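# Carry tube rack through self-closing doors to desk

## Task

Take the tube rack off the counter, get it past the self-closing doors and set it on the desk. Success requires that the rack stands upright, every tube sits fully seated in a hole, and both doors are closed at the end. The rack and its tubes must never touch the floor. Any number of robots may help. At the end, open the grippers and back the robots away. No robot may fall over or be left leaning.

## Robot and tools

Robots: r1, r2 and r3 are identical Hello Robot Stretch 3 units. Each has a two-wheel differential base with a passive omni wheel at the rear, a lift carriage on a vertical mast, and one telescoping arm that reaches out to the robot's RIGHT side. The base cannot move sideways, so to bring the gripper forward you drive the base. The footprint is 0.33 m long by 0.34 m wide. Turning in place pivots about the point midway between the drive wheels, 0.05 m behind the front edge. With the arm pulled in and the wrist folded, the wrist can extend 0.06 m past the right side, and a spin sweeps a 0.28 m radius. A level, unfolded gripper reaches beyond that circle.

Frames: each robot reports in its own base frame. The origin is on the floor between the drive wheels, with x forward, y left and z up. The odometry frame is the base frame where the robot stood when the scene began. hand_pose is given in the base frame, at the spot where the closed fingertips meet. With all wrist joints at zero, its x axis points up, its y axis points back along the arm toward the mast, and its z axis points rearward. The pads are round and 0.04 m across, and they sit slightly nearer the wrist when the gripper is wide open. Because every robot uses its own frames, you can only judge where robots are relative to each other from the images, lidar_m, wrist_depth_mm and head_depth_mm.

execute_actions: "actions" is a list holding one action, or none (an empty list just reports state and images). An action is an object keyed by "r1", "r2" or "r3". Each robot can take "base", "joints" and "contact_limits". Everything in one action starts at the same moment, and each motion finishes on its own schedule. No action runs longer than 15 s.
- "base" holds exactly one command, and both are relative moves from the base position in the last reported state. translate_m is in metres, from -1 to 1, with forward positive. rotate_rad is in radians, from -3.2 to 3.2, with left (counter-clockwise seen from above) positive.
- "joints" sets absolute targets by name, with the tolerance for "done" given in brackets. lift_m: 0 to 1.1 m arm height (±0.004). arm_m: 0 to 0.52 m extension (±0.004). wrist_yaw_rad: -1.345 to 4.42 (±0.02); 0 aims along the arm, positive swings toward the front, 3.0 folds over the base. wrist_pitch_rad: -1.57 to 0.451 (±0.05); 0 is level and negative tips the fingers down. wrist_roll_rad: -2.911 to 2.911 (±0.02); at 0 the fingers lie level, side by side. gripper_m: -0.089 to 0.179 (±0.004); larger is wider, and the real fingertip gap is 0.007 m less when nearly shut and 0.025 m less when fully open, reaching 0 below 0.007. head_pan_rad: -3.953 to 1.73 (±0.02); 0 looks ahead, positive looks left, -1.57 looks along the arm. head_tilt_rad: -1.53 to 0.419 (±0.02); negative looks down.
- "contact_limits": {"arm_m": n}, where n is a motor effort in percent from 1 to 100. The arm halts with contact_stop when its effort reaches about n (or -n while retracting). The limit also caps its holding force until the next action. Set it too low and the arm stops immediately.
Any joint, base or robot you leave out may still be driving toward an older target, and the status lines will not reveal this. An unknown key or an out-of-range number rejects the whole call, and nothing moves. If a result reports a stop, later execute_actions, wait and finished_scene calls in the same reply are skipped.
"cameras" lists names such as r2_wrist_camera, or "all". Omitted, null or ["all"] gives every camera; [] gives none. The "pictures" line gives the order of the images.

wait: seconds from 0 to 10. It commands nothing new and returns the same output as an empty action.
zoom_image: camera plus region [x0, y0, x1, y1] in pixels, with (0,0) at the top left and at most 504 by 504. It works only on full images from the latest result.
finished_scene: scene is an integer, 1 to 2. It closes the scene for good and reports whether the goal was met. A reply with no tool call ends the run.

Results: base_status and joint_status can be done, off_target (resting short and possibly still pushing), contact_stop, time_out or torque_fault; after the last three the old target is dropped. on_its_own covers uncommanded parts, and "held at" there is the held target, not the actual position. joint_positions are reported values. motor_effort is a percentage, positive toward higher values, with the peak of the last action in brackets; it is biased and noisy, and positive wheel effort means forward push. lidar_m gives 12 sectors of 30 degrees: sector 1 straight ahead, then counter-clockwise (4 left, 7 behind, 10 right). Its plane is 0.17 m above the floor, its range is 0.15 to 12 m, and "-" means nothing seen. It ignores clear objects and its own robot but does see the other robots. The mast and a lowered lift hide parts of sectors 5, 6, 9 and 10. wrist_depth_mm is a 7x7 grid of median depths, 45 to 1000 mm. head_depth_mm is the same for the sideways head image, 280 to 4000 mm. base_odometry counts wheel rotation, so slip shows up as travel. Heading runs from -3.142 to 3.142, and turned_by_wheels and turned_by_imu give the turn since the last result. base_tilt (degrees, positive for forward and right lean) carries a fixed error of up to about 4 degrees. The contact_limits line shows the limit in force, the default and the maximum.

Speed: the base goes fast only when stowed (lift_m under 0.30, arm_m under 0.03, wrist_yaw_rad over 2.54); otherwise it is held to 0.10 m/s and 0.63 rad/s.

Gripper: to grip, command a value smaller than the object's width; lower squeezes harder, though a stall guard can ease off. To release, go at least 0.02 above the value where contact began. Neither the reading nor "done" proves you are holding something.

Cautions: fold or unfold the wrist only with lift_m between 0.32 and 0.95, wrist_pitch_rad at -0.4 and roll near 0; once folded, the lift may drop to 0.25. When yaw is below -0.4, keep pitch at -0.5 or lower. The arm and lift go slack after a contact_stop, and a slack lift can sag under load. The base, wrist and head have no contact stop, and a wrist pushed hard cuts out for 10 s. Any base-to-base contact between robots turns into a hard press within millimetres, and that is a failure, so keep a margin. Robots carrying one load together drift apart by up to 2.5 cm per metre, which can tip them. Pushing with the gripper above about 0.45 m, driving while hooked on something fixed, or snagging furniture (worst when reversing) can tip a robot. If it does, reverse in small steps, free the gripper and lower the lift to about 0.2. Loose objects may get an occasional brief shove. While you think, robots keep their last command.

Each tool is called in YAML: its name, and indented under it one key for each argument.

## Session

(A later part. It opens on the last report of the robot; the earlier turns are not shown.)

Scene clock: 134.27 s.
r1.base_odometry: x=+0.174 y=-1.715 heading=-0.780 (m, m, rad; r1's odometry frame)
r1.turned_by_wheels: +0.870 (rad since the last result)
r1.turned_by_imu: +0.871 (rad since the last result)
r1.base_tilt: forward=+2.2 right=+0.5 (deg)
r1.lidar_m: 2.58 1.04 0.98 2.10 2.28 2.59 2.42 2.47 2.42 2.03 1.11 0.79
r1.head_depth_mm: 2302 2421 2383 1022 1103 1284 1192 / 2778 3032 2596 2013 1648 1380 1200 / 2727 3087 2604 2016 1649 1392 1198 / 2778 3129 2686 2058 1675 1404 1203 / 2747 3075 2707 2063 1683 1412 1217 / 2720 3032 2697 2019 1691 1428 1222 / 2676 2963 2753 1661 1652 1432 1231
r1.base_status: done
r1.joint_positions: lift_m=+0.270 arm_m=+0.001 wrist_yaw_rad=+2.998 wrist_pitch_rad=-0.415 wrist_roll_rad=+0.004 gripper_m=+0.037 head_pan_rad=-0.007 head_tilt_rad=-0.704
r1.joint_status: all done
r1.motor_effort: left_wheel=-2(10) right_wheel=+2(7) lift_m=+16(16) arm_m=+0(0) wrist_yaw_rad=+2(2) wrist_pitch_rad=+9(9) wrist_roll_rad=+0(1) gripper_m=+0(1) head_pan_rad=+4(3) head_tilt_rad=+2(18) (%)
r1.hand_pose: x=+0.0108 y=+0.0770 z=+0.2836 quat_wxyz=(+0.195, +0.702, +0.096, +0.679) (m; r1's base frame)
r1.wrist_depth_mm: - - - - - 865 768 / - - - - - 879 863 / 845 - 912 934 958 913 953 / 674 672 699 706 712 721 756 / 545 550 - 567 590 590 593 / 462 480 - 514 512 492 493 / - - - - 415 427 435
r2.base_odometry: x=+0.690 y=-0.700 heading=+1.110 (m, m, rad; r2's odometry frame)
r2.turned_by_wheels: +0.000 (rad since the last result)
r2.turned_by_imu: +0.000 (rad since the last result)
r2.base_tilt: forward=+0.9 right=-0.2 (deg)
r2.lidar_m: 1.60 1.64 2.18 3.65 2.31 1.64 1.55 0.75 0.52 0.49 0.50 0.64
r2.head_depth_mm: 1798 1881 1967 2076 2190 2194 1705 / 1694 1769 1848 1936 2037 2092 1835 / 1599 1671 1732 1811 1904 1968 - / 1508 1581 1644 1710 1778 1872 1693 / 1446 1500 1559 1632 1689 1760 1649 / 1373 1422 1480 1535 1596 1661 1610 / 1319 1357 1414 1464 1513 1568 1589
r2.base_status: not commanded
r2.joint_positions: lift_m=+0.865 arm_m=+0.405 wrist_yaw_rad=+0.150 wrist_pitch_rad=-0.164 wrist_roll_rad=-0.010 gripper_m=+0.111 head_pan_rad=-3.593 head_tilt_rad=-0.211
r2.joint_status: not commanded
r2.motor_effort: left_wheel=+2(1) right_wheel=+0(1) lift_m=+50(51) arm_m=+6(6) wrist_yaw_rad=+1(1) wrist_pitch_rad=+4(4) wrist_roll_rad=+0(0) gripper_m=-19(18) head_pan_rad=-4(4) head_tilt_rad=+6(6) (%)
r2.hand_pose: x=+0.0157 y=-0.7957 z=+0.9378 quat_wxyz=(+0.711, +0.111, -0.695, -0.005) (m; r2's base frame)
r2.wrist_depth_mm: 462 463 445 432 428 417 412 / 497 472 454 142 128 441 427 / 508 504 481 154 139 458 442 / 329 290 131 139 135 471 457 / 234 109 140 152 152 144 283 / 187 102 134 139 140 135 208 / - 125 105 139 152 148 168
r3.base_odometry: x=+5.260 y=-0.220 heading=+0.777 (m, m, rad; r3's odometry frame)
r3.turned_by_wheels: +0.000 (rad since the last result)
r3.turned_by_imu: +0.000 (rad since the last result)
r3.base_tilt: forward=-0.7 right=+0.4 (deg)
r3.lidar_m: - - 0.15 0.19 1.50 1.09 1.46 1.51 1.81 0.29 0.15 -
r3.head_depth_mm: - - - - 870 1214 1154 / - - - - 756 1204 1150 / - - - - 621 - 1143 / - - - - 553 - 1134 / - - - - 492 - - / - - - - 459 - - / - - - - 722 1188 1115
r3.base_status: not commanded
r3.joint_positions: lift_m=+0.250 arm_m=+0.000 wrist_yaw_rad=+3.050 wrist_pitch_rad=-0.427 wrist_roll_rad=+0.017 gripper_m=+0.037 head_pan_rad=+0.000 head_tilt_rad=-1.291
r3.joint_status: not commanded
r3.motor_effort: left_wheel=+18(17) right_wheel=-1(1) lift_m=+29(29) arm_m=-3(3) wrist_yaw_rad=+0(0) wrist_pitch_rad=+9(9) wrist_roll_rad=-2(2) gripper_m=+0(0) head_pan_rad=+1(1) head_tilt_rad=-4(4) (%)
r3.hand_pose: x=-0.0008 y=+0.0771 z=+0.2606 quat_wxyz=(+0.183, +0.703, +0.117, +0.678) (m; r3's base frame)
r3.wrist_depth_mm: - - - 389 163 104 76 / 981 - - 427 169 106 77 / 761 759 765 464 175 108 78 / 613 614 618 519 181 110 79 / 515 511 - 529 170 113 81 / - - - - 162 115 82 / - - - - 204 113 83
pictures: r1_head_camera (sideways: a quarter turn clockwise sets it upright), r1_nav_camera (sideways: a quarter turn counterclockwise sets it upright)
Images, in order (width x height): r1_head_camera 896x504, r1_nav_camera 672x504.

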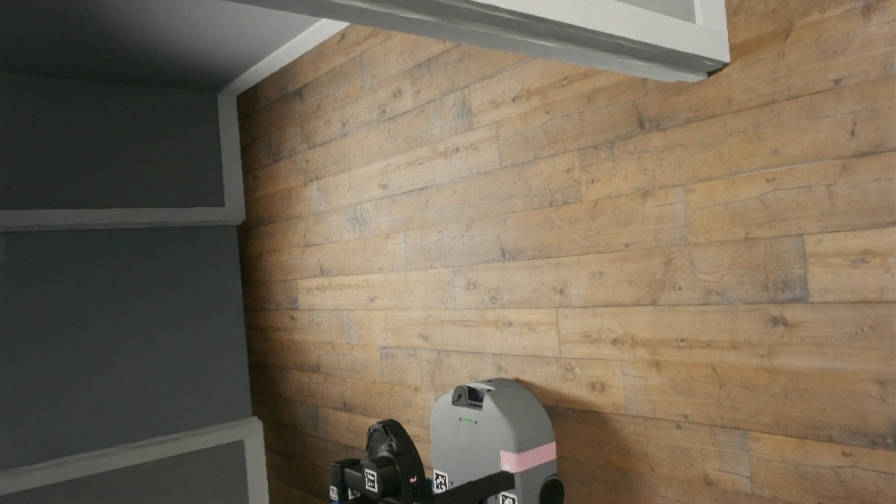

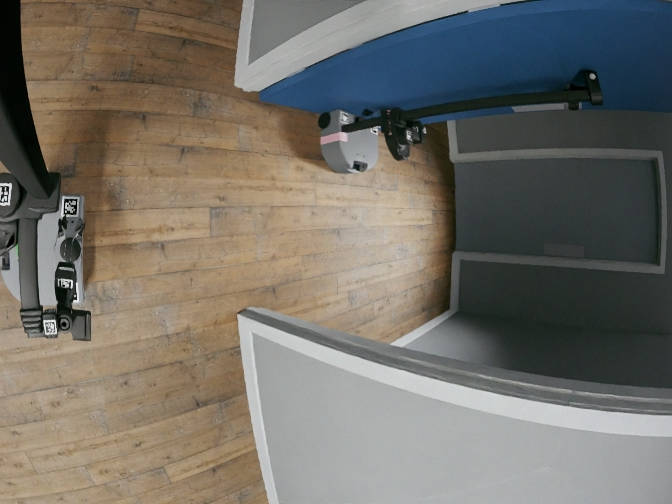

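execute_actions:
  actions:
    - {"r1":{"base":{"translate_m":1}},"r2":{"joints":{"lift_m":0.9,"gripper_m":0.095}}}
  cameras: ["r1_head_camera"]

execute_actions:
  actions:
    - {"r1":{"base":{"translate_m":1},"joints":{"head_tilt_rad":-1.1}},"r2":{"joints":{"arm_m":0.0}}}
  cameras: ["r1_head_camera","r2_wrist_camera"]

Scene clock: 140.07 s.
r1.base_odometry: x=+0.885 y=-2.418 heading=-0.780 (m, m, rad; r1's odometry frame)
r1.turned_by_wheels: +0.000 (rad since the last result)
r1.turned_by_imu: +0.001 (rad since the last result)
r1.base_tilt: forward=+2.1 right=+0.5 (deg)
r1.lidar_m: 2.05 2.02 0.63 0.71 0.72 3.04 3.41 3.45 0.31 0.51 0.81 1.04
r1.head_depth_mm: 1843 2028 2247 1998 1632 1371 1196 / 1828 2033 2312 2022 1640 1383 1197 / 1812 2040 2302 2039 1651 1389 1203 / 1854 2086 2346 2045 1665 1408 1219 / 1834 2087 2361 2063 1668 1418 1218 / 1835 2065 2347 2096 1688 1420 1230 / 1834 2037 2285 2109 1709 1426 1228
r1.base_status: done
r1.joint_positions: lift_m=+0.270 arm_m=+0.001 wrist_yaw_rad=+2.999 wrist_pitch_rad=-0.415 wrist_roll_rad=+0.004 gripper_m=+0.037 head_pan_rad=-0.007 head_tilt_rad=-0.704
r1.joint_status: not commanded
r1.motor_effort: left_wheel=-3(7) right_wheel=+2(6) lift_m=+16(16) arm_m=+1(0) wrist_yaw_rad=+2(1) wrist_pitch_rad=+9(9) wrist_roll_rad=-1(0) gripper_m=+2(0) head_pan_rad=+3(4) head_tilt_rad=+1(2) (%)
r1.hand_pose: x=+0.0108 y=+0.0770 z=+0.2836 quat_wxyz=(+0.195, +0.702, +0.096, +0.679) (m; r1's base frame)
r1.wrist_depth_mm: - - 650 687 718 832 - / - - 716 754 784 912 - / 858 - 781 789 617 671 - / 662 678 703 706 624 677 745 / 545 545 - 566 590 598 601 / 463 486 - 503 513 493 507 / - - - - 418 426 428
r2.base_odometry: x=+0.690 y=-0.700 heading=+1.110 (m, m, rad; r2's odometry frame)
r2.turned_by_wheels: +0.000 (rad since the last result)
r2.turned_by_imu: -0.001 (rad since the last result)
r2.base_tilt: forward=+1.0 right=-0.2 (deg)
r2.lidar_m: 1.61 1.64 2.18 3.64 2.31 1.63 1.55 0.75 0.52 0.49 0.50 0.65
r2.head_depth_mm: 1786 1886 1967 2068 2188 2208 - / 1693 1762 1845 1942 2043 2118 - / 1591 1675 1734 1807 1898 1964 - / 1520 1573 1640 1707 1781 1859 - / 1446 1488 1561 1620 1693 1762 1756 / 1372 1422 1479 1545 1594 1662 1683 / 1311 1359 1405 1458 1514 1574 1605
r2.base_status: not commanded
r2.joint_positions: lift_m=+0.900 arm_m=+0.405 wrist_yaw_rad=+0.150 wrist_pitch_rad=-0.174 wrist_roll_rad=-0.010 gripper_m=+0.105 head_pan_rad=-3.593 head_tilt_rad=-0.211
r2.joint_status: gripper_m off_target (ended at +0.105, target +0.095); the others done
r2.on_its_own: gripper_m is held at +0.104, not at your +0.095, by its stall guard, which is not easing now
r2.motor_effort: left_wheel=+2(1) right_wheel=-1(1) lift_m=+52(51) arm_m=+6(6) wrist_yaw_rad=+1(1) wrist_pitch_rad=+7(8) wrist_roll_rad=+0(0) gripper_m=-21(79) head_pan_rad=-4(4) head_tilt_rad=+6(6) (%)
r2.hand_pose: x=+0.0156 y=-0.7951 z=+0.9703 quat_wxyz=(+0.711, +0.114, -0.694, -0.008) (m; r2's base frame)
r2.wrist_depth_mm: 469 461 445 429 436 420 412 / 479 467 455 162 153 443 429 / 520 491 495 160 150 454 440 / 412 398 140 148 144 459 464 / 296 145 154 163 157 145 355 / 238 103 142 145 138 141 263 / - 129 140 148 156 146 215
r3.base_odometry: x=+5.260 y=-0.220 heading=+0.777 (m, m, rad; r3's odometry frame)
r3.turned_by_wheels: +0.000 (rad since the last result)
r3.turned_by_imu: -0.001 (rad since the last result)
r3.base_tilt: forward=-0.7 right=+0.4 (deg)
r3.lidar_m: - - 0.15 0.19 3.96 0.67 1.47 1.51 1.81 0.29 0.15 -
r3.head_depth_mm: - - - - 872 1208 1155 / - - - - 756 1210 1153 / - - - - 621 - 1142 / - - - - 553 - 1129 / - - - - 492 - - / - - - - 458 - - / - - - - 721 1183 1111
r3.base_status: not commanded
r3.joint_positions: lift_m=+0.250 arm_m=+0.000 wrist_yaw_rad=+3.050 wrist_pitch_rad=-0.427 wrist_roll_rad=+0.017 gripper_m=+0.037 head_pan_rad=+0.000 head_tilt_rad=-1.291
r3.joint_status: not commanded
r3.motor_effort: left_wheel=+17(17) right_wheel=-2(1) lift_m=+28(29) arm_m=-3(3) wrist_yaw_rad=+1(0) wrist_pitch_rad=+9(9) wrist_roll_rad=-2(2) gripper_m=+0(1) head_pan_rad=+1(0) head_tilt_rad=-4(4) (%)
r3.hand_pose: x=-0.0008 y=+0.0771 z=+0.2606 quat_wxyz=(+0.183, +0.703, +0.117, +0.678) (m; r3's base frame)
r3.wrist_depth_mm: - - - 390 164 103 76 / 996 - - 423 169 106 77 / 761 758 760 462 175 108 78 / 610 614 612 520 181 110 79 / 514 512 - 542 171 113 81 / - - - - 162 115 82 / - - - - 203 113 83
pictures: r1_head_camera (sideways: a quarter turn clockwise sets it upright)
Images, in order (width x height): r1_head_camera 896x504.

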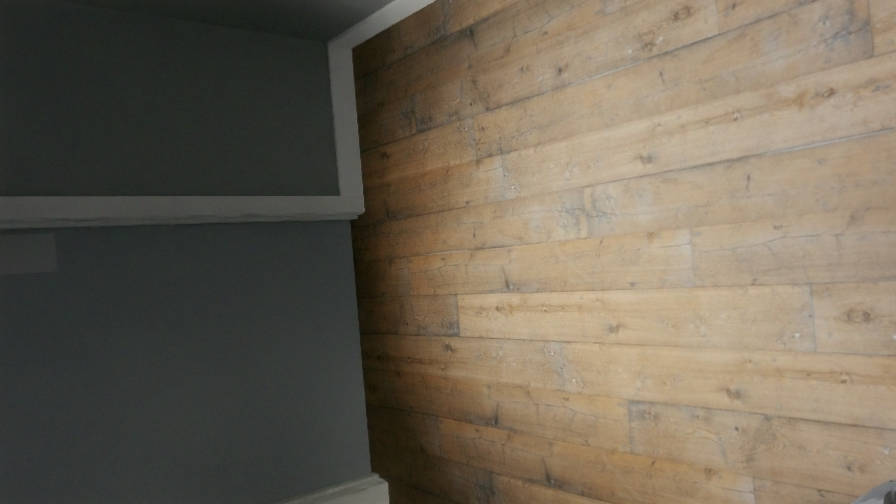

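Scene clock: 145.17 s.
r1.base_odometry: x=+1.596 y=-3.121 heading=-0.780 (m, m, rad; r1's odometry frame)
r1.turned_by_wheels: +0.000 (rad since the last result)
r1.turned_by_imu: +0.001 (rad since the last result)
r1.base_tilt: forward=+2.1 right=+0.5 (deg)
r1.lidar_m: 1.05 1.15 1.38 0.87 0.84 0.94 1.17 1.10 0.76 0.71 0.72 0.93
r1.head_depth_mm: 1084 1314 1547 1430 1301 1191 1122 / 1074 1297 1550 1438 1310 1198 1132 / 1059 1280 1547 1453 1319 1211 1137 / 1131 1353 1594 1461 1318 1204 1148 / 1114 1343 1581 1467 1338 1221 1133 / 1107 1332 1598 1489 1343 1224 1132 / 1094 1309 1585 1483 1346 1234 1131
r1.base_status: done
r1.joint_positions: lift_m=+0.270 arm_m=+0.001 wrist_yaw_rad=+2.999 wrist_pitch_rad=-0.415 wrist_roll_rad=+0.004 gripper_m=+0.037 head_pan_rad=-0.007 head_tilt_rad=-1.087
r1.joint_status: all done
r1.motor_effort: left_wheel=-3(7) right_wheel=+2(6) lift_m=+16(16) arm_m=+0(0) wrist_yaw_rad=+2(2) wrist_pitch_rad=+9(9) wrist_roll_rad=+0(1) gripper_m=+1(1) head_pan_rad=+3(3) head_tilt_rad=-6(31) (%)
r1.hand_pose: x=+0.0108 y=+0.0770 z=+0.2836 quat_wxyz=(+0.195, +0.702, +0.096, +0.679) (m; r1's base frame)
r1.wrist_depth_mm: 673 - - - - - 972 / 708 - - - - - - / 696 - 919 934 949 986 963 / 641 681 703 686 707 736 757 / 542 554 - 572 581 600 603 / 462 479 - 514 512 496 505 / - - - - 413 428 432
r2.base_odometry: x=+0.690 y=-0.700 heading=+1.110 (m, m, rad; r2's odometry frame)
r2.turned_by_wheels: +0.000 (rad since the last result)
r2.turned_by_imu: -0.001 (rad since the last result)
r2.base_tilt: forward=+0.8 right=-0.3 (deg)
r2.lidar_m: 1.61 1.65 2.18 3.65 2.32 1.64 1.55 0.75 0.52 0.49 0.50 0.65
r2.head_depth_mm: 1802 1874 1991 2070 2179 2227 - / 1697 1770 1842 1927 2039 2136 - / 1594 1659 1739 1810 1902 1955 - / 1515 1580 1629 1708 1792 1871 - / 1451 1500 1552 1618 1691 1749 1752 / 1377 1424 1480 1534 1595 1657 1684 / 1312 1364 1408 1462 1512 1573 1606
r2.base_status: not commanded
r2.joint_positions: lift_m=+0.900 arm_m=+0.000 wrist_yaw_rad=+0.150 wrist_pitch_rad=-0.175 wrist_roll_rad=-0.010 gripper_m=+0.105 head_pan_rad=-3.593 head_tilt_rad=-0.211
r2.joint_status: all done
r2.on_its_own: gripper_m is held at +0.104, not at your +0.095, by its stall guard, which is not easing now
r2.motor_effort: left_wheel=+1(1) right_wheel=-1(1) lift_m=+52(52) arm_m=-5(5) wrist_yaw_rad=+0(1) wrist_pitch_rad=+7(7) wrist_roll_rad=+0(0) gripper_m=-21(21) head_pan_rad=-4(5) head_tilt_rad=+5(6) (%)
r2.hand_pose: x=+0.0155 y=-0.3907 z=+0.9701 quat_wxyz=(+0.711, +0.115, -0.694, -0.009) (m; r2's base frame)
r2.wrist_depth_mm: 864 862 840 823 811 763 778 / 915 872 862 161 153 797 790 / 723 673 727 159 150 828 828 / 421 402 140 147 144 524 548 / 302 144 154 161 157 146 360 / 273 103 142 145 139 141 270 / - 130 140 147 155 146 251
r3.base_odometry: x=+5.260 y=-0.220 heading=+0.777 (m, m, rad; r3's odometry frame)
r3.turned_by_wheels: +0.000 (rad since the last result)
r3.turned_by_imu: -0.001 (rad since the last result)
r3.base_tilt: forward=-0.6 right=+0.4 (deg)
r3.lidar_m: - - 0.15 0.19 3.97 1.09 1.46 0.80 1.80 0.29 0.15 -
r3.head_depth_mm: - - - - 872 1213 1160 / - - - - 754 1208 1151 / - - - - 621 - 1140 / - - - - 553 - 1130 / - - - - 492 - - / - - - - 458 - - / - - - - 721 1187 1113
r3.base_status: not commanded
r3.joint_positions: lift_m=+0.250 arm_m=+0.000 wrist_yaw_rad=+3.050 wrist_pitch_rad=-0.427 wrist_roll_rad=+0.017 gripper_m=+0.037 head_pan_rad=+0.000 head_tilt_rad=-1.291
r3.joint_status: not commanded
r3.motor_effort: left_wheel=+17(17) right_wheel=-1(1) lift_m=+29(29) arm_m=-3(3) wrist_yaw_rad=+0(0) wrist_pitch_rad=+9(9) wrist_roll_rad=-2(2) gripper_m=-1(0) head_pan_rad=+0(0) head_tilt_rad=-5(4) (%)
r3.hand_pose: x=-0.0008 y=+0.0771 z=+0.2606 quat_wxyz=(+0.183, +0.703, +0.117, +0.678) (m; r3's base frame)
r3.wrist_depth_mm: - - - 395 164 104 76 / 987 - - 426 170 106 77 / 750 761 768 467 175 108 78 / 608 607 618 524 181 110 79 / 511 514 - 541 171 113 80 / - - - - 162 115 82 / - - - - 203 113 83
pictures: r1_head_camera (sideways: a quarter turn clockwise sets it upright), r2_wrist_camera
Images, in order (width x height): r1_head_camera 896x504, r2_wrist_camera 644x364.

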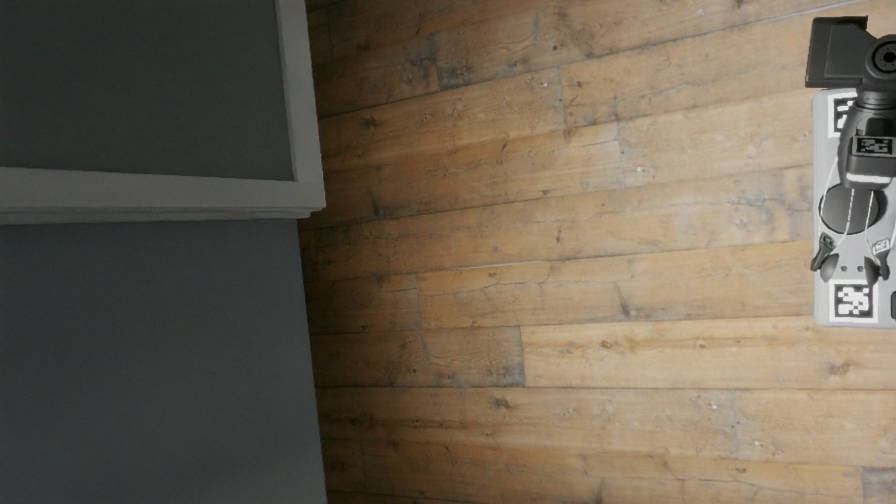

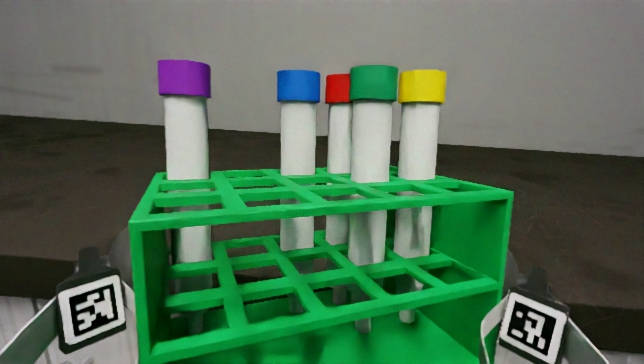

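execute_actions:
  actions:
    - {"r1":{"base":{"rotate_rad":0.35}},"r2":{"joints":{"arm_m":0.2,"head_pan_rad":-1.57,"head_tilt_rad":-0.8}}}
  cameras: []

execute_actions:
  actions:
    - {"r1":{"base":{"translate_m":0.7},"joints":{"head_tilt_rad":-1.3}},"r2":{"joints":{"lift_m":0.868}}}
  cameras: []

execute_actions:
  actions:
    - {"r1":{"base":{"rotate_rad":-0.12}},"r2":{"joints":{"gripper_m":0.16}}}
  cameras: ["r1_head_camera","r1_nav_camera","r2_wrist_camera","r2_head_camera"]

Scene clock: 148.70 s.
r1.base_odometry: x=+1.596 y=-3.121 heading=-0.430 (m, m, rad; r1's odometry frame)
r1.turned_by_wheels: +0.350 (rad since the last result)
r1.turned_by_imu: +0.350 (rad since the last result)
r1.base_tilt: forward=+2.2 right=+0.5 (deg)
r1.lidar_m: 1.12 1.31 1.38 0.84 0.94 4.41 1.17 0.82 0.71 0.71 0.82 1.05
r1.head_depth_mm: 1084 1271 1516 1426 1299 1191 1120 / 1110 1336 1557 1445 1302 1202 1127 / 1143 1370 1595 1460 1316 1204 1138 / 1183 1418 1607 1454 1321 1210 1151 / 1211 1482 1636 1471 1336 1219 1133 / 1252 1542 1651 1487 1338 1219 1130 / 1277 1516 1669 1491 1347 1229 1132
r1.base_status: done
r1.joint_positions: lift_m=+0.270 arm_m=+0.001 wrist_yaw_rad=+2.999 wrist_pitch_rad=-0.415 wrist_roll_rad=+0.004 gripper_m=+0.037 head_pan_rad=-0.007 head_tilt_rad=-1.087
r1.joint_status: not commanded
r1.motor_effort: left_wheel=-2(9) right_wheel=+2(6) lift_m=+16(16) arm_m=+0(1) wrist_yaw_rad=+2(2) wrist_pitch_rad=+9(10) wrist_roll_rad=+0(1) gripper_m=-1(0) head_pan_rad=+3(5) head_tilt_rad=-7(6) (%)
r1.hand_pose: x=+0.0108 y=+0.0770 z=+0.2836 quat_wxyz=(+0.195, +0.702, +0.096, +0.679) (m; r1's base frame)
r1.wrist_depth_mm: 815 - 807 - - - - / 724 - 857 - - - - / 652 - 889 929 923 980 - / 666 672 705 708 713 733 752 / 552 549 - 558 587 597 611 / 457 479 - 508 506 496 505 / - - - - 416 422 432
r2.base_odometry: x=+0.690 y=-0.700 heading=+1.110 (m, m, rad; r2's odometry frame)
r2.turned_by_wheels: +0.000 (rad since the last result)
r2.turned_by_imu: -0.001 (rad since the last result)
r2.base_tilt: forward=+0.9 right=-0.4 (deg)
r2.lidar_m: 1.61 1.65 2.18 3.65 2.32 1.63 1.55 0.75 0.52 0.49 0.50 0.65
r2.head_depth_mm: 939 931 - - 783 1053 1117 / 939 935 - 662 779 1043 1114 / 939 932 - 658 777 1037 1122 / 939 886 568 634 770 1026 1119 / 938 933 634 593 767 1018 1120 / 932 938 684 592 760 1009 1124 / 934 940 683 592 757 999 1118
r2.base_status: not commanded
r2.joint_positions: lift_m=+0.900 arm_m=+0.200 wrist_yaw_rad=+0.150 wrist_pitch_rad=-0.175 wrist_roll_rad=-0.010 gripper_m=+0.105 head_pan_rad=-1.577 head_tilt_rad=-0.790
r2.joint_status: all done
r2.on_its_own: gripper_m is held at +0.104, not at your +0.095, by its stall guard, which is not easing now
r2.motor_effort: left_wheel=+0(1) right_wheel=-1(1) lift_m=+52(52) arm_m=+5(6) wrist_yaw_rad=+0(1) wrist_pitch_rad=+8(8) wrist_roll_rad=+0(0) gripper_m=-20(21) head_pan_rad=+5(51) head_tilt_rad=-6(37) (%)
r2.hand_pose: x=+0.0155 y=-0.5900 z=+0.9701 quat_wxyz=(+0.711, +0.115, -0.694, -0.009) (m; r2's base frame)
r2.wrist_depth_mm: 677 668 651 631 619 603 590 / 708 698 675 162 153 632 615 / 733 705 701 159 150 650 662 / 421 409 139 148 143 524 556 / 300 145 155 162 158 146 360 / 240 103 142 145 139 140 266 / - 130 140 147 157 144 215
r3.base_odometry: x=+5.260 y=-0.220 heading=+0.777 (m, m, rad; r3's odometry frame)
r3.turned_by_wheels: +0.000 (rad since the last result)
r3.turned_by_imu: -0.001 (rad since the last result)
r3.base_tilt: forward=-0.7 right=+0.4 (deg)
r3.lidar_m: - - 0.15 0.19 3.93 1.09 1.46 0.79 1.81 0.29 0.15 -
r3.head_depth_mm: - - - - 872 1213 1160 / - - - - 754 1206 1157 / - - - - 622 - 1143 / - - - - 553 - 1130 / - - - - 492 - - / - - - - 458 - - / - - - - 721 1185 1110
r3.base_status: not commanded
r3.joint_positions: lift_m=+0.250 arm_m=+0.000 wrist_yaw_rad=+3.050 wrist_pitch_rad=-0.427 wrist_roll_rad=+0.017 gripper_m=+0.037 head_pan_rad=+0.000 head_tilt_rad=-1.291
r3.joint_status: not commanded
r3.motor_effort: left_wheel=+18(17) right_wheel=-1(1) lift_m=+28(29) arm_m=-3(3) wrist_yaw_rad=+0(0) wrist_pitch_rad=+9(9) wrist_roll_rad=-2(2) gripper_m=-1(0) head_pan_rad=+0(0) head_tilt_rad=-5(5) (%)
r3.hand_pose: x=-0.0008 y=+0.0771 z=+0.2606 quat_wxyz=(+0.183, +0.703, +0.117, +0.678) (m; r3's base frame)
r3.wrist_depth_mm: - - - 396 164 104 76 / - - - 425 169 106 77 / 763 753 780 462 175 108 78 / 611 611 617 520 182 111 79 / 510 513 - 539 171 113 80 / - - - - 162 115 82 / - - - - 203 112 83
pictures: none
No camera images: the call's "cameras" was empty. Leave "cameras" out to get every camera's image.

Scene clock: 152.73 s.
r1.base_odometry: x=+2.232 y=-3.413 heading=-0.430 (m, m, rad; r1's odometry frame)
r1.turned_by_wheels: +0.000 (rad since the last result)
r1.turned_by_imu: +0.001 (rad since the last result)
r1.base_tilt: forward=+2.1 right=+0.5 (deg)
r1.lidar_m: 0.45 0.52 0.74 1.20 1.05 1.28 1.78 1.03 0.89 0.75 0.48 0.45
r1.head_depth_mm: 476 598 794 1190 1236 1174 1107 / 492 621 836 1278 1244 - 1108 / 508 646 884 1294 1252 - - / 525 673 938 1310 1264 - - / 543 704 994 1335 1269 1219 - / 561 738 1059 1356 1278 1211 - / 582 772 1136 1360 1279 1217 1175
r1.base_status: done
r1.joint_positions: lift_m=+0.270 arm_m=+0.001 wrist_yaw_rad=+2.999 wrist_pitch_rad=-0.415 wrist_roll_rad=+0.004 gripper_m=+0.037 head_pan_rad=-0.007 head_tilt_rad=-1.285
r1.joint_status: all done
r1.motor_effort: left_wheel=-3(6) right_wheel=+2(7) lift_m=+16(16) arm_m=+1(1) wrist_yaw_rad=+3(2) wrist_pitch_rad=+9(9) wrist_roll_rad=+0(1) gripper_m=-1(1) head_pan_rad=+3(4) head_tilt_rad=-8(23) (%)
r1.hand_pose: x=+0.0108 y=+0.0770 z=+0.2836 quat_wxyz=(+0.195, +0.702, +0.096, +0.679) (m; r1's base frame)
r1.wrist_depth_mm: - - - - - 822 543 / - - - - - 768 570 / 827 - 918 920 935 767 573 / 667 681 709 720 710 703 562 / 545 549 - 572 597 594 559 / 463 484 - 511 507 491 496 / - - - - 413 421 430
r2.base_odometry: x=+0.690 y=-0.700 heading=+1.110 (m, m, rad; r2's odometry frame)
r2.turned_by_wheels: +0.000 (rad since the last result)
r2.turned_by_imu: -0.001 (rad since the last result)
r2.base_tilt: forward=+0.9 right=-0.3 (deg)
r2.lidar_m: 1.60 1.65 2.18 3.65 2.31 1.63 1.55 0.75 0.52 0.49 0.50 0.64
r2.head_depth_mm: 939 930 736 - 813 1106 1115 / 937 935 738 - 780 1043 1120 / 938 934 606 - 774 1034 1121 / 935 932 598 635 771 1029 1120 / 937 933 633 592 764 1022 1119 / 936 935 684 591 761 1008 1121 / 934 939 683 593 757 1001 1122
r2.base_status: not commanded
r2.joint_positions: lift_m=+0.868 arm_m=+0.200 wrist_yaw_rad=+0.150 wrist_pitch_rad=-0.174 wrist_roll_rad=-0.010 gripper_m=+0.105 head_pan_rad=-1.577 head_tilt_rad=-0.790
r2.joint_status: all done
r2.on_its_own: gripper_m is held at +0.104, not at your +0.095, by its stall guard, which is not easing now
r2.motor_effort: left_wheel=+0(1) right_wheel=-1(0) lift_m=+31(52) arm_m=+5(5) wrist_yaw_rad=+0(0) wrist_pitch_rad=+7(8) wrist_roll_rad=+0(0) gripper_m=-20(21) head_pan_rad=+4(4) head_tilt_rad=-5(5) (%)
r2.hand_pose: x=+0.0156 y=-0.5901 z=+0.9389 quat_wxyz=(+0.711, +0.114, -0.694, -0.008) (m; r2's base frame)
r2.wrist_depth_mm: 668 655 644 629 601 594 586 / 703 688 656 145 128 621 594 / 560 516 577 154 138 648 636 / 331 288 133 142 135 418 437 / 236 139 140 152 152 140 283 / 190 109 134 140 140 135 211 / - 122 106 139 152 149 171
r3.base_odometry: x=+5.260 y=-0.220 heading=+0.777 (m, m, rad; r3's odometry frame)
r3.turned_by_wheels: +0.000 (rad since the last result)
r3.turned_by_imu: -0.001 (rad since the last result)
r3.base_tilt: forward=-0.7 right=+0.4 (deg)
r3.lidar_m: - - 0.15 0.19 3.95 1.09 1.46 1.51 1.24 0.29 0.15 -
r3.head_depth_mm: - - - - 870 1213 1159 / - - - - 756 1203 1157 / - - - - 621 - 1141 / - - - - 552 - 1124 / - - - - 492 - - / - - - - 458 - - / - - - - 724 1190 1112
r3.base_status: not commanded
r3.joint_positions: lift_m=+0.250 arm_m=+0.000 wrist_yaw_rad=+3.050 wrist_pitch_rad=-0.427 wrist_roll_rad=+0.017 gripper_m=+0.037 head_pan_rad=+0.000 head_tilt_rad=-1.291
r3.joint_status: not commanded
r3.motor_effort: left_wheel=+17(18) right_wheel=-1(0) lift_m=+28(29) arm_m=-3(3) wrist_yaw_rad=+0(0) wrist_pitch_rad=+9(9) wrist_roll_rad=-2(2) gripper_m=+0(0) head_pan_rad=+1(0) head_tilt_rad=-4(5) (%)
r3.hand_pose: x=-0.0008 y=+0.0771 z=+0.2606 quat_wxyz=(+0.183, +0.703, +0.117, +0.678) (m; r3's base frame)
r3.wrist_depth_mm: - - - 391 164 104 76 / 986 - - 426 169 106 77 / 765 767 772 464 175 108 78 / 600 611 623 528 182 110 79 / 514 516 - 539 170 113 81 / - - - - 162 115 82 / - - - - 202 113 83
pictures: none
No camera images: the call's "cameras" was empty. Leave "cameras" out to get every camera's image.

Scene clock: 153.77 s.
r1.base_odometry: x=+2.232 y=-3.413 heading=-0.550 (m, m, rad; r1's odometry frame)
r1.turned_by_wheels: -0.120 (rad since the last result)
r1.turned_by_imu: -0.120 (rad since the last result)
r1.base_tilt: forward=+2.1 right=+0.5 (deg)
r1.lidar_m: 0.45 0.49 0.72 1.20 1.05 1.08 1.88 1.11 0.90 0.89 0.48 0.45
r1.head_depth_mm: 483 612 829 1206 1241 1171 1111 / 492 624 854 1284 1246 - 1108 / 500 639 875 1299 1252 - - / 509 650 900 1304 1260 - - / 517 666 927 1319 1265 1216 - / 526 679 960 1334 1273 1207 - / 536 695 991 1346 1278 1220 1171
r1.base_status: done
r1.joint_positions: lift_m=+0.270 arm_m=+0.001 wrist_yaw_rad=+2.999 wrist_pitch_rad=-0.415 wrist_roll_rad=+0.004 gripper_m=+0.037 head_pan_rad=-0.006 head_tilt_rad=-1.285
r1.joint_status: not commanded
r1.motor_effort: left_wheel=+2(8) right_wheel=-1(4) lift_m=+16(16) arm_m=+0(0) wrist_yaw_rad=+1(2) wrist_pitch_rad=+9(9) wrist_roll_rad=+0(0) gripper_m=-1(1) head_pan_rad=+4(3) head_tilt_rad=-8(8) (%)
r1.hand_pose: x=+0.0108 y=+0.0770 z=+0.2836 quat_wxyz=(+0.195, +0.702, +0.096, +0.679) (m; r1's base frame)
r1.wrist_depth_mm: - - - - - 616 512 / - - - - - 645 509 / 860 - 911 935 906 693 509 / 673 673 699 699 723 686 500 / 547 557 - 569 585 587 499 / 465 480 - 507 503 489 485 / - - - - 414 421 429
r2.base_odometry: x=+0.690 y=-0.700 heading=+1.110 (m, m, rad; r2's odometry frame)
r2.turned_by_wheels: +0.000 (rad since the last result)
r2.turned_by_imu: +0.000 (rad since the last result)
r2.base_tilt: forward=+0.9 right=-0.3 (deg)
r2.lidar_m: 1.61 1.65 2.18 3.65 2.31 1.64 1.55 0.75 0.52 0.49 0.50 0.65
r2.head_depth_mm: 939 930 735 - 814 1106 1117 / 937 933 735 - 778 1041 1117 / 939 928 605 - 776 1031 1117 / 936 932 590 634 769 1027 1120 / 938 930 636 592 766 1017 1121 / 936 938 682 592 762 1009 1118 / 934 937 684 594 758 1005 1119
r2.base_status: not commanded
r2.joint_positions: lift_m=+0.868 arm_m=+0.200 wrist_yaw_rad=+0.150 wrist_pitch_rad=-0.174 wrist_roll_rad=-0.010 gripper_m=+0.160 head_pan_rad=-1.577 head_tilt_rad=-0.790
r2.joint_status: all done
r2.motor_effort: left_wheel=+1(1) right_wheel=-1(1) lift_m=+32(32) arm_m=+5(5) wrist_yaw_rad=+0(2) wrist_pitch_rad=+7(7) wrist_roll_rad=+0(0) gripper_m=+0(76) head_pan_rad=+4(4) head_tilt_rad=-5(6) (%)
r2.hand_pose: x=+0.0156 y=-0.5901 z=+0.9389 quat_wxyz=(+0.711, +0.114, -0.694, -0.008) (m; r2's base frame)
r2.wrist_depth_mm: 663 654 637 632 613 600 584 / 702 688 648 143 131 623 605 / 571 517 692 149 141 654 634 / 332 291 133 140 135 415 440 / 235 118 142 150 151 144 289 / 189 109 136 140 141 133 211 / - 134 106 140 151 147 170
r3.base_odometry: x=+5.260 y=-0.220 heading=+0.777 (m, m, rad; r3's odometry frame)
r3.turned_by_wheels: +0.000 (rad since the last result)
r3.turned_by_imu: +0.000 (rad since the last result)
r3.base_tilt: forward=-0.6 right=+0.3 (deg)
r3.lidar_m: - - 0.15 0.19 3.97 1.09 1.46 1.51 1.25 0.29 0.15 -
r3.head_depth_mm: - - - - 870 1209 1154 / - - - - 755 1209 1150 / - - - - 620 - 1139 / - - - - 553 - 1128 / - - - - 492 - - / - - - - 458 - - / - - - - 722 1186 1115
r3.base_status: not commanded
r3.joint_positions: lift_m=+0.250 arm_m=+0.000 wrist_yaw_rad=+3.050 wrist_pitch_rad=-0.427 wrist_roll_rad=+0.017 gripper_m=+0.037 head_pan_rad=+0.000 head_tilt_rad=-1.291
r3.joint_status: not commanded
r3.motor_effort: left_wheel=+17(17) right_wheel=-1(1) lift_m=+29(29) arm_m=-3(3) wrist_yaw_rad=+0(0) wrist_pitch_rad=+9(9) wrist_roll_rad=-2(2) gripper_m=+0(0) head_pan_rad=+0(1) head_tilt_rad=-4(4) (%)
r3.hand_pose: x=-0.0008 y=+0.0771 z=+0.2606 quat_wxyz=(+0.183, +0.703, +0.117, +0.678) (m; r3's base frame)
r3.wrist_depth_mm: - - - 393 164 104 76 / 988 - - 424 170 106 77 / 749 774 782 462 175 108 78 / 611 617 618 529 181 110 79 / 512 512 - 535 171 113 81 / - - - - 162 115 82 / - - - - 203 113 83
pictures: r1_head_camera (sideways: a quarter turn clockwise sets it upright), r1_nav_camera (sideways: a quarter turn counterclockwise sets it upright), r2_head_camera (sideways: a quarter turn clockwise sets it upright), r2_wrist_camera
Images, in order (width x height): r1_head_camera 896x504, r1_nav_camera 672x504, r2_head_camera 896x504, r2_wrist_camera 644x364.

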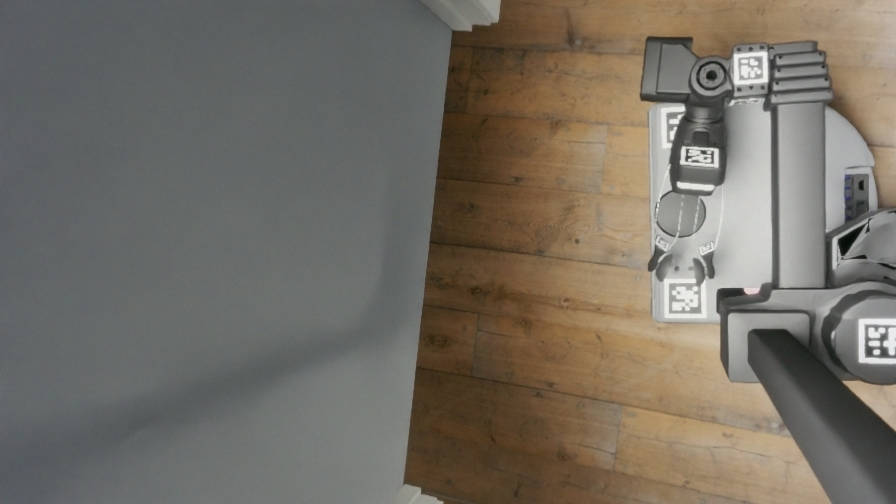

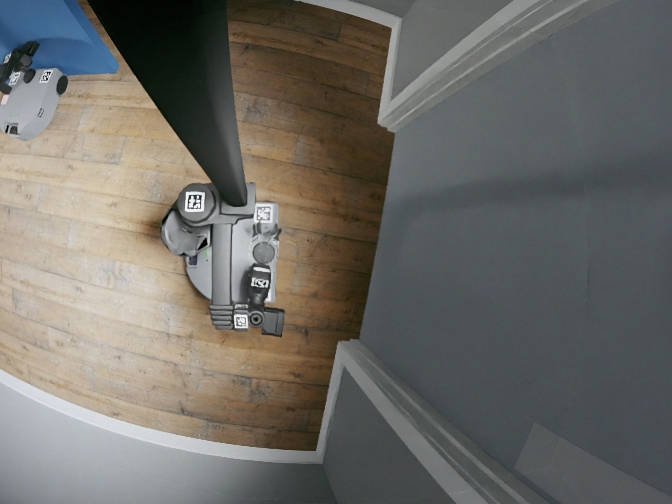

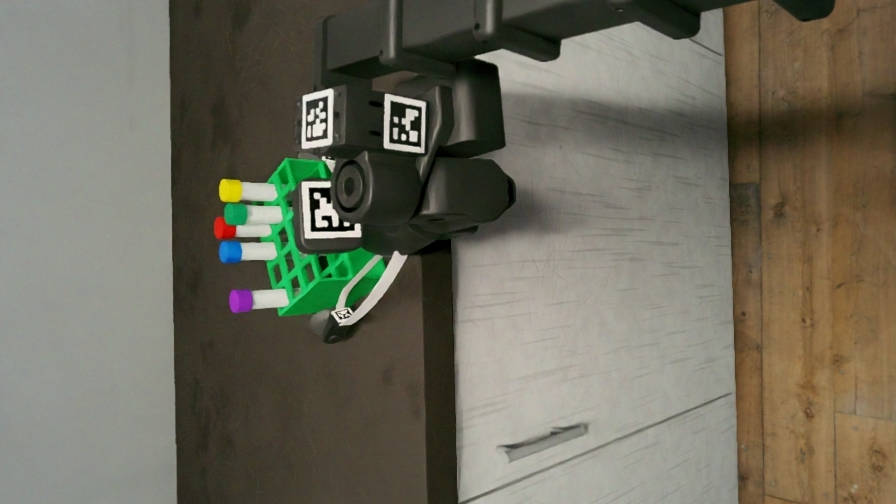

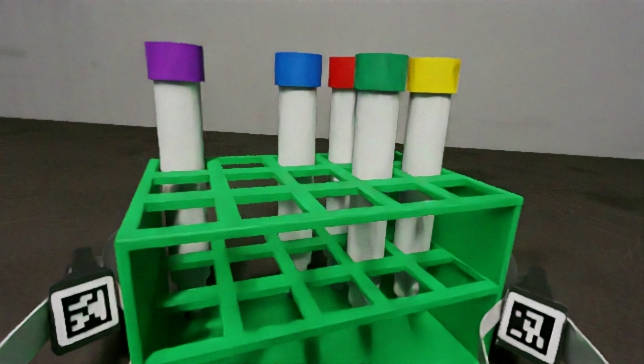

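execute_actions:
  actions:
    - {"r1":{"base":{"translate_m":0.6}},"r2":{"joints":{"arm_m":0.22}}}
  cameras: []

execute_actions:
  actions:
    - {"r1":{"base":{"translate_m":0.3}},"r2":{"joints":{"gripper_m":0.108}}}
  cameras: ["r1_head_camera","r2_wrist_camera"]

Scene clock: 157.97 s.
r1.base_odometry: x=+2.744 y=-3.726 heading=-0.549 (m, m, rad; r1's odometry frame)
r1.turned_by_wheels: +0.001 (rad since the last result)
r1.turned_by_imu: +0.048 (rad since the last result)
r1.base_tilt: forward=+2.1 right=+0.5 (deg)
r1.lidar_m: - - 0.15 0.19 1.26 1.48 2.20 1.17 0.38 2.07 0.15 -
r1.head_depth_mm: - - - - 603 1177 1113 / - - - - 511 - 1105 / - - - - 518 - - / - - - - 443 - - / - - - - 446 1208 - / - - - - 391 1203 - / - - - - 359 1201 1171
r1.base_status: translate_m off_target (by the wheels' count: +0.5998 of +0.6000)
r1.joint_positions: lift_m=+0.270 arm_m=+0.001 wrist_yaw_rad=+3.000 wrist_pitch_rad=-0.416 wrist_roll_rad=+0.004 gripper_m=+0.037 head_pan_rad=-0.003 head_tilt_rad=-1.291
r1.joint_status: not commanded
r1.on_its_own: left_wheel is at rest, and its effort (+41) is outside its rest range (-18 to +18)
r1.motor_effort: left_wheel=+41(87) right_wheel=+0(54) lift_m=+19(20) arm_m=-1(1) wrist_yaw_rad=-1(23) wrist_pitch_rad=+10(12) wrist_roll_rad=-1(1) gripper_m=+0(1) head_pan_rad=+1(3) head_tilt_rad=-5(8) (%)
r1.hand_pose: x=+0.0105 y=+0.0768 z=+0.2831 quat_wxyz=(+0.195, +0.702, +0.096, +0.678) (m; r1's base frame)
r1.wrist_depth_mm: - - - 289 143 95 72 / - - - 305 147 97 73 / 844 861 782 327 152 99 74 / 676 684 675 352 157 101 75 / 553 552 - 472 153 104 76 / 463 477 - - 143 106 77 / - - - - 192 108 79
r2.base_odometry: x=+0.690 y=-0.700 heading=+1.110 (m, m, rad; r2's odometry frame)
r2.turned_by_wheels: +0.000 (rad since the last result)
r2.turned_by_imu: -0.001 (rad since the last result)
r2.base_tilt: forward=+0.9 right=-0.3 (deg)
r2.lidar_m: 1.60 1.65 2.18 3.65 2.11 1.63 1.55 0.75 0.52 0.49 0.50 0.65
r2.head_depth_mm: 937 928 738 - 814 1104 1114 / 942 930 754 663 780 1042 1120 / 937 932 - - 774 1039 1118 / 937 933 612 636 769 1024 1117 / 941 931 633 591 766 1019 1120 / 934 935 685 592 762 1007 1120 / 939 936 683 592 757 1003 1123
r2.base_status: not commanded
r2.joint_positions: lift_m=+0.868 arm_m=+0.220 wrist_yaw_rad=+0.150 wrist_pitch_rad=-0.174 wrist_roll_rad=-0.010 gripper_m=+0.160 head_pan_rad=-1.577 head_tilt_rad=-0.790
r2.joint_status: all done
r2.motor_effort: left_wheel=+1(0) right_wheel=-1(1) lift_m=+32(31) arm_m=+6(6) wrist_yaw_rad=+1(0) wrist_pitch_rad=+8(7) wrist_roll_rad=+0(0) gripper_m=-1(1) head_pan_rad=+4(4) head_tilt_rad=-5(5) (%)
r2.hand_pose: x=+0.0156 y=-0.6101 z=+0.9389 quat_wxyz=(+0.711, +0.114, -0.694, -0.008) (m; r2's base frame)
r2.wrist_depth_mm: 655 640 626 623 591 575 577 / 671 662 636 143 131 604 597 / 558 514 652 150 141 625 632 / 331 291 133 140 135 413 438 / 237 118 142 148 150 143 284 / 189 108 136 140 141 133 211 / - 134 106 140 152 147 170
r3.base_odometry: x=+5.260 y=-0.220 heading=+0.777 (m, m, rad; r3's odometry frame)
r3.turned_by_wheels: +0.000 (rad since the last result)
r3.turned_by_imu: -0.001 (rad since the last result)
r3.base_tilt: forward=-0.6 right=+0.4 (deg)
r3.lidar_m: - - 0.15 0.19 3.96 1.09 1.46 1.51 1.87 0.29 0.15 -
r3.head_depth_mm: - - - - 872 1208 1159 / - - - - 754 1207 1152 / - - - - 621 - 1137 / - - - - 554 - 1129 / - - - - 493 - - / - - - - 458 - - / - - - - 721 1188 1114
r3.base_status: not commanded
r3.joint_positions: lift_m=+0.250 arm_m=+0.000 wrist_yaw_rad=+3.050 wrist_pitch_rad=-0.427 wrist_roll_rad=+0.017 gripper_m=+0.037 head_pan_rad=+0.000 head_tilt_rad=-1.291
r3.joint_status: not commanded
r3.motor_effort: left_wheel=+18(17) right_wheel=-1(1) lift_m=+28(29) arm_m=-3(3) wrist_yaw_rad=+0(0) wrist_pitch_rad=+9(9) wrist_roll_rad=-2(2) gripper_m=+0(0) head_pan_rad=+0(1) head_tilt_rad=-5(4) (%)
r3.hand_pose: x=-0.0008 y=+0.0771 z=+0.2606 quat_wxyz=(+0.183, +0.703, +0.117, +0.678) (m; r3's base frame)
r3.wrist_depth_mm: - - - 392 164 104 76 / - - - 427 169 106 77 / 759 765 780 469 176 108 78 / 616 613 624 523 181 110 79 / 515 521 - 539 170 113 81 / - - - - 162 115 82 / - - - - 203 113 83
pictures: none
No camera images: the call's "cameras" was empty. Leave "cameras" out to get every camera's image.

Scene clock: 161.33 s.
r1.base_odometry: x=+3.000 y=-3.882 heading=-0.548 (m, m, rad; r1's odometry frame)
r1.turned_by_wheels: +0.001 (rad since the last result)
r1.turned_by_imu: +0.343 (rad since the last result)
r1.base_tilt: forward=+2.1 right=+0.5 (deg)
r1.lidar_m: - - 0.15 0.19 1.51 1.98 1.46 0.51 0.95 1.87 0.15 -
r1.head_depth_mm: - - - - 765 1176 1107 / - - - - 582 - 1111 / - - - - 509 - - / - - - - 478 - - / - - - - 421 1205 - / - - - - 392 1199 - / - - - - 370 1198 1174
r1.base_status: translate_m off_target (by the wheels' count: +0.2999 of +0.3000)
r1.joint_positions: lift_m=+0.270 arm_m=+0.001 wrist_yaw_rad=+3.000 wrist_pitch_rad=-0.416 wrist_roll_rad=+0.005 gripper_m=+0.037 head_pan_rad=-0.002 head_tilt_rad=-1.290
r1.joint_status: not commanded
r1.on_its_own: left_wheel is at rest, and its effort (+35) is outside its rest range (-18 to +18)
r1.motor_effort: left_wheel=+35(85) right_wheel=+0(40) lift_m=+20(20) arm_m=+0(1) wrist_yaw_rad=+0(11) wrist_pitch_rad=+10(11) wrist_roll_rad=-1(1) gripper_m=+1(0) head_pan_rad=+3(0) head_tilt_rad=-5(6) (%)
r1.hand_pose: x=+0.0104 y=+0.0768 z=+0.2831 quat_wxyz=(+0.195, +0.702, +0.097, +0.678) (m; r1's base frame)
r1.wrist_depth_mm: - - 550 266 150 105 81 / - - - 282 156 108 83 / 857 872 664 306 163 111 84 / 666 681 680 332 169 114 86 / 540 553 - 424 169 117 88 / 462 483 - - 159 121 90 / - - - - 214 124 92
r2.base_odometry: x=+0.690 y=-0.700 heading=+1.110 (m, m, rad; r2's odometry frame)
r2.turned_by_wheels: +0.000 (rad since the last result)
r2.turned_by_imu: -0.001 (rad since the last result)
r2.base_tilt: forward=+0.8 right=-0.2 (deg)
r2.lidar_m: 1.61 1.65 2.18 3.65 1.63 1.63 1.55 0.75 0.52 0.49 0.50 0.65
r2.head_depth_mm: 935 928 737 - 813 1104 1116 / 942 930 750 660 780 1044 1120 / 941 931 - - 774 1035 1122 / 941 932 611 635 770 1023 1118 / 935 934 634 593 766 1018 1118 / 936 934 684 593 759 1011 1121 / 935 938 685 593 757 1005 1121
r2.base_status: not commanded
r2.joint_positions: lift_m=+0.868 arm_m=+0.220 wrist_yaw_rad=+0.150 wrist_pitch_rad=-0.174 wrist_roll_rad=-0.010 gripper_m=+0.109 head_pan_rad=-1.577 head_tilt_rad=-0.790
r2.joint_status: all done
r2.motor_effort: left_wheel=+1(0) right_wheel=-1(1) lift_m=+31(31) arm_m=+6(6) wrist_yaw_rad=+1(0) wrist_pitch_rad=+7(8) wrist_roll_rad=+0(0) gripper_m=-20(96) head_pan_rad=+4(4) head_tilt_rad=-5(5) (%)
r2.hand_pose: x=+0.0156 y=-0.6101 z=+0.9389 quat_wxyz=(+0.711, +0.114, -0.694, -0.008) (m; r2's base frame)
r2.wrist_depth_mm: 645 624 623 614 597 587 572 / 678 655 642 142 130 604 592 / 564 518 565 155 139 637 622 / 333 309 131 141 135 417 442 / 234 122 141 148 151 144 282 / 190 101 136 141 141 134 209 / - 123 107 140 153 149 171
r3.base_odometry: x=+5.260 y=-0.220 heading=+0.777 (m, m, rad; r3's odometry frame)
r3.turned_by_wheels: +0.000 (rad since the last result)
r3.turned_by_imu: -0.001 (rad since the last result)
r3.base_tilt: forward=-0.6 right=+0.3 (deg)
r3.lidar_m: - - 0.15 0.19 3.96 1.09 1.47 1.51 1.87 0.29 0.15 -
r3.head_depth_mm: - - - - 868 1211 1159 / - - - - 755 1203 1154 / - - - - 621 - 1140 / - - - - 553 - 1132 / - - - - 492 - - / - - - - 458 - - / - - - - 721 1186 1114
r3.base_status: not commanded
r3.joint_positions: lift_m=+0.250 arm_m=+0.000 wrist_yaw_rad=+3.050 wrist_pitch_rad=-0.427 wrist_roll_rad=+0.017 gripper_m=+0.037 head_pan_rad=+0.000 head_tilt_rad=-1.291
r3.joint_status: not commanded
r3.motor_effort: left_wheel=+17(18) right_wheel=-1(1) lift_m=+28(29) arm_m=-3(3) wrist_yaw_rad=+0(0) wrist_pitch_rad=+9(9) wrist_roll_rad=-2(2) gripper_m=+0(0) head_pan_rad=+1(1) head_tilt_rad=-4(5) (%)
r3.hand_pose: x=-0.0008 y=+0.0771 z=+0.2606 quat_wxyz=(+0.183, +0.703, +0.117, +0.678) (m; r3's base frame)
r3.wrist_depth_mm: - - - 396 163 104 76 / 987 - - 424 169 106 77 / 759 768 767 469 175 108 78 / 611 614 623 520 181 110 79 / 509 513 - 538 171 113 81 / - - - - 162 115 82 / - - - - 204 112 83
pictures: r1_head_camera (sideways: a quarter turn clockwise sets it upright), r2_wrist_camera
Images, in order (width x height): r1_head_camera 896x504, r2_wrist_camera 644x364.

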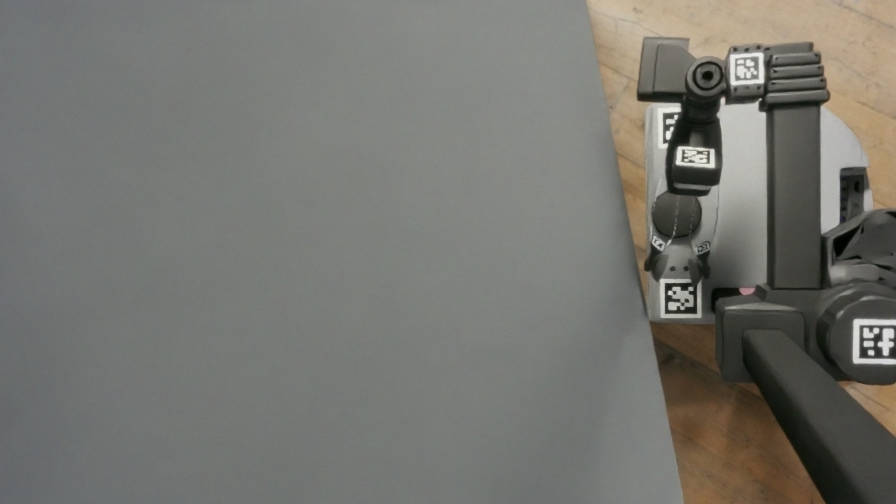

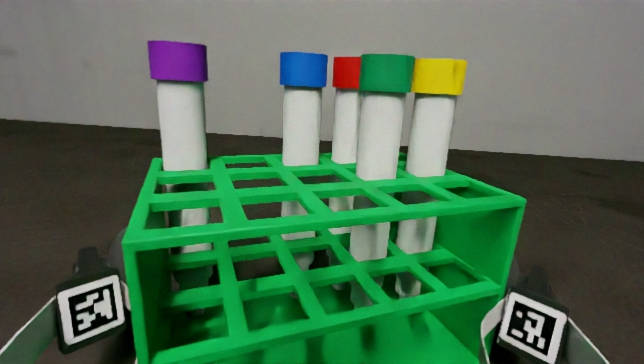

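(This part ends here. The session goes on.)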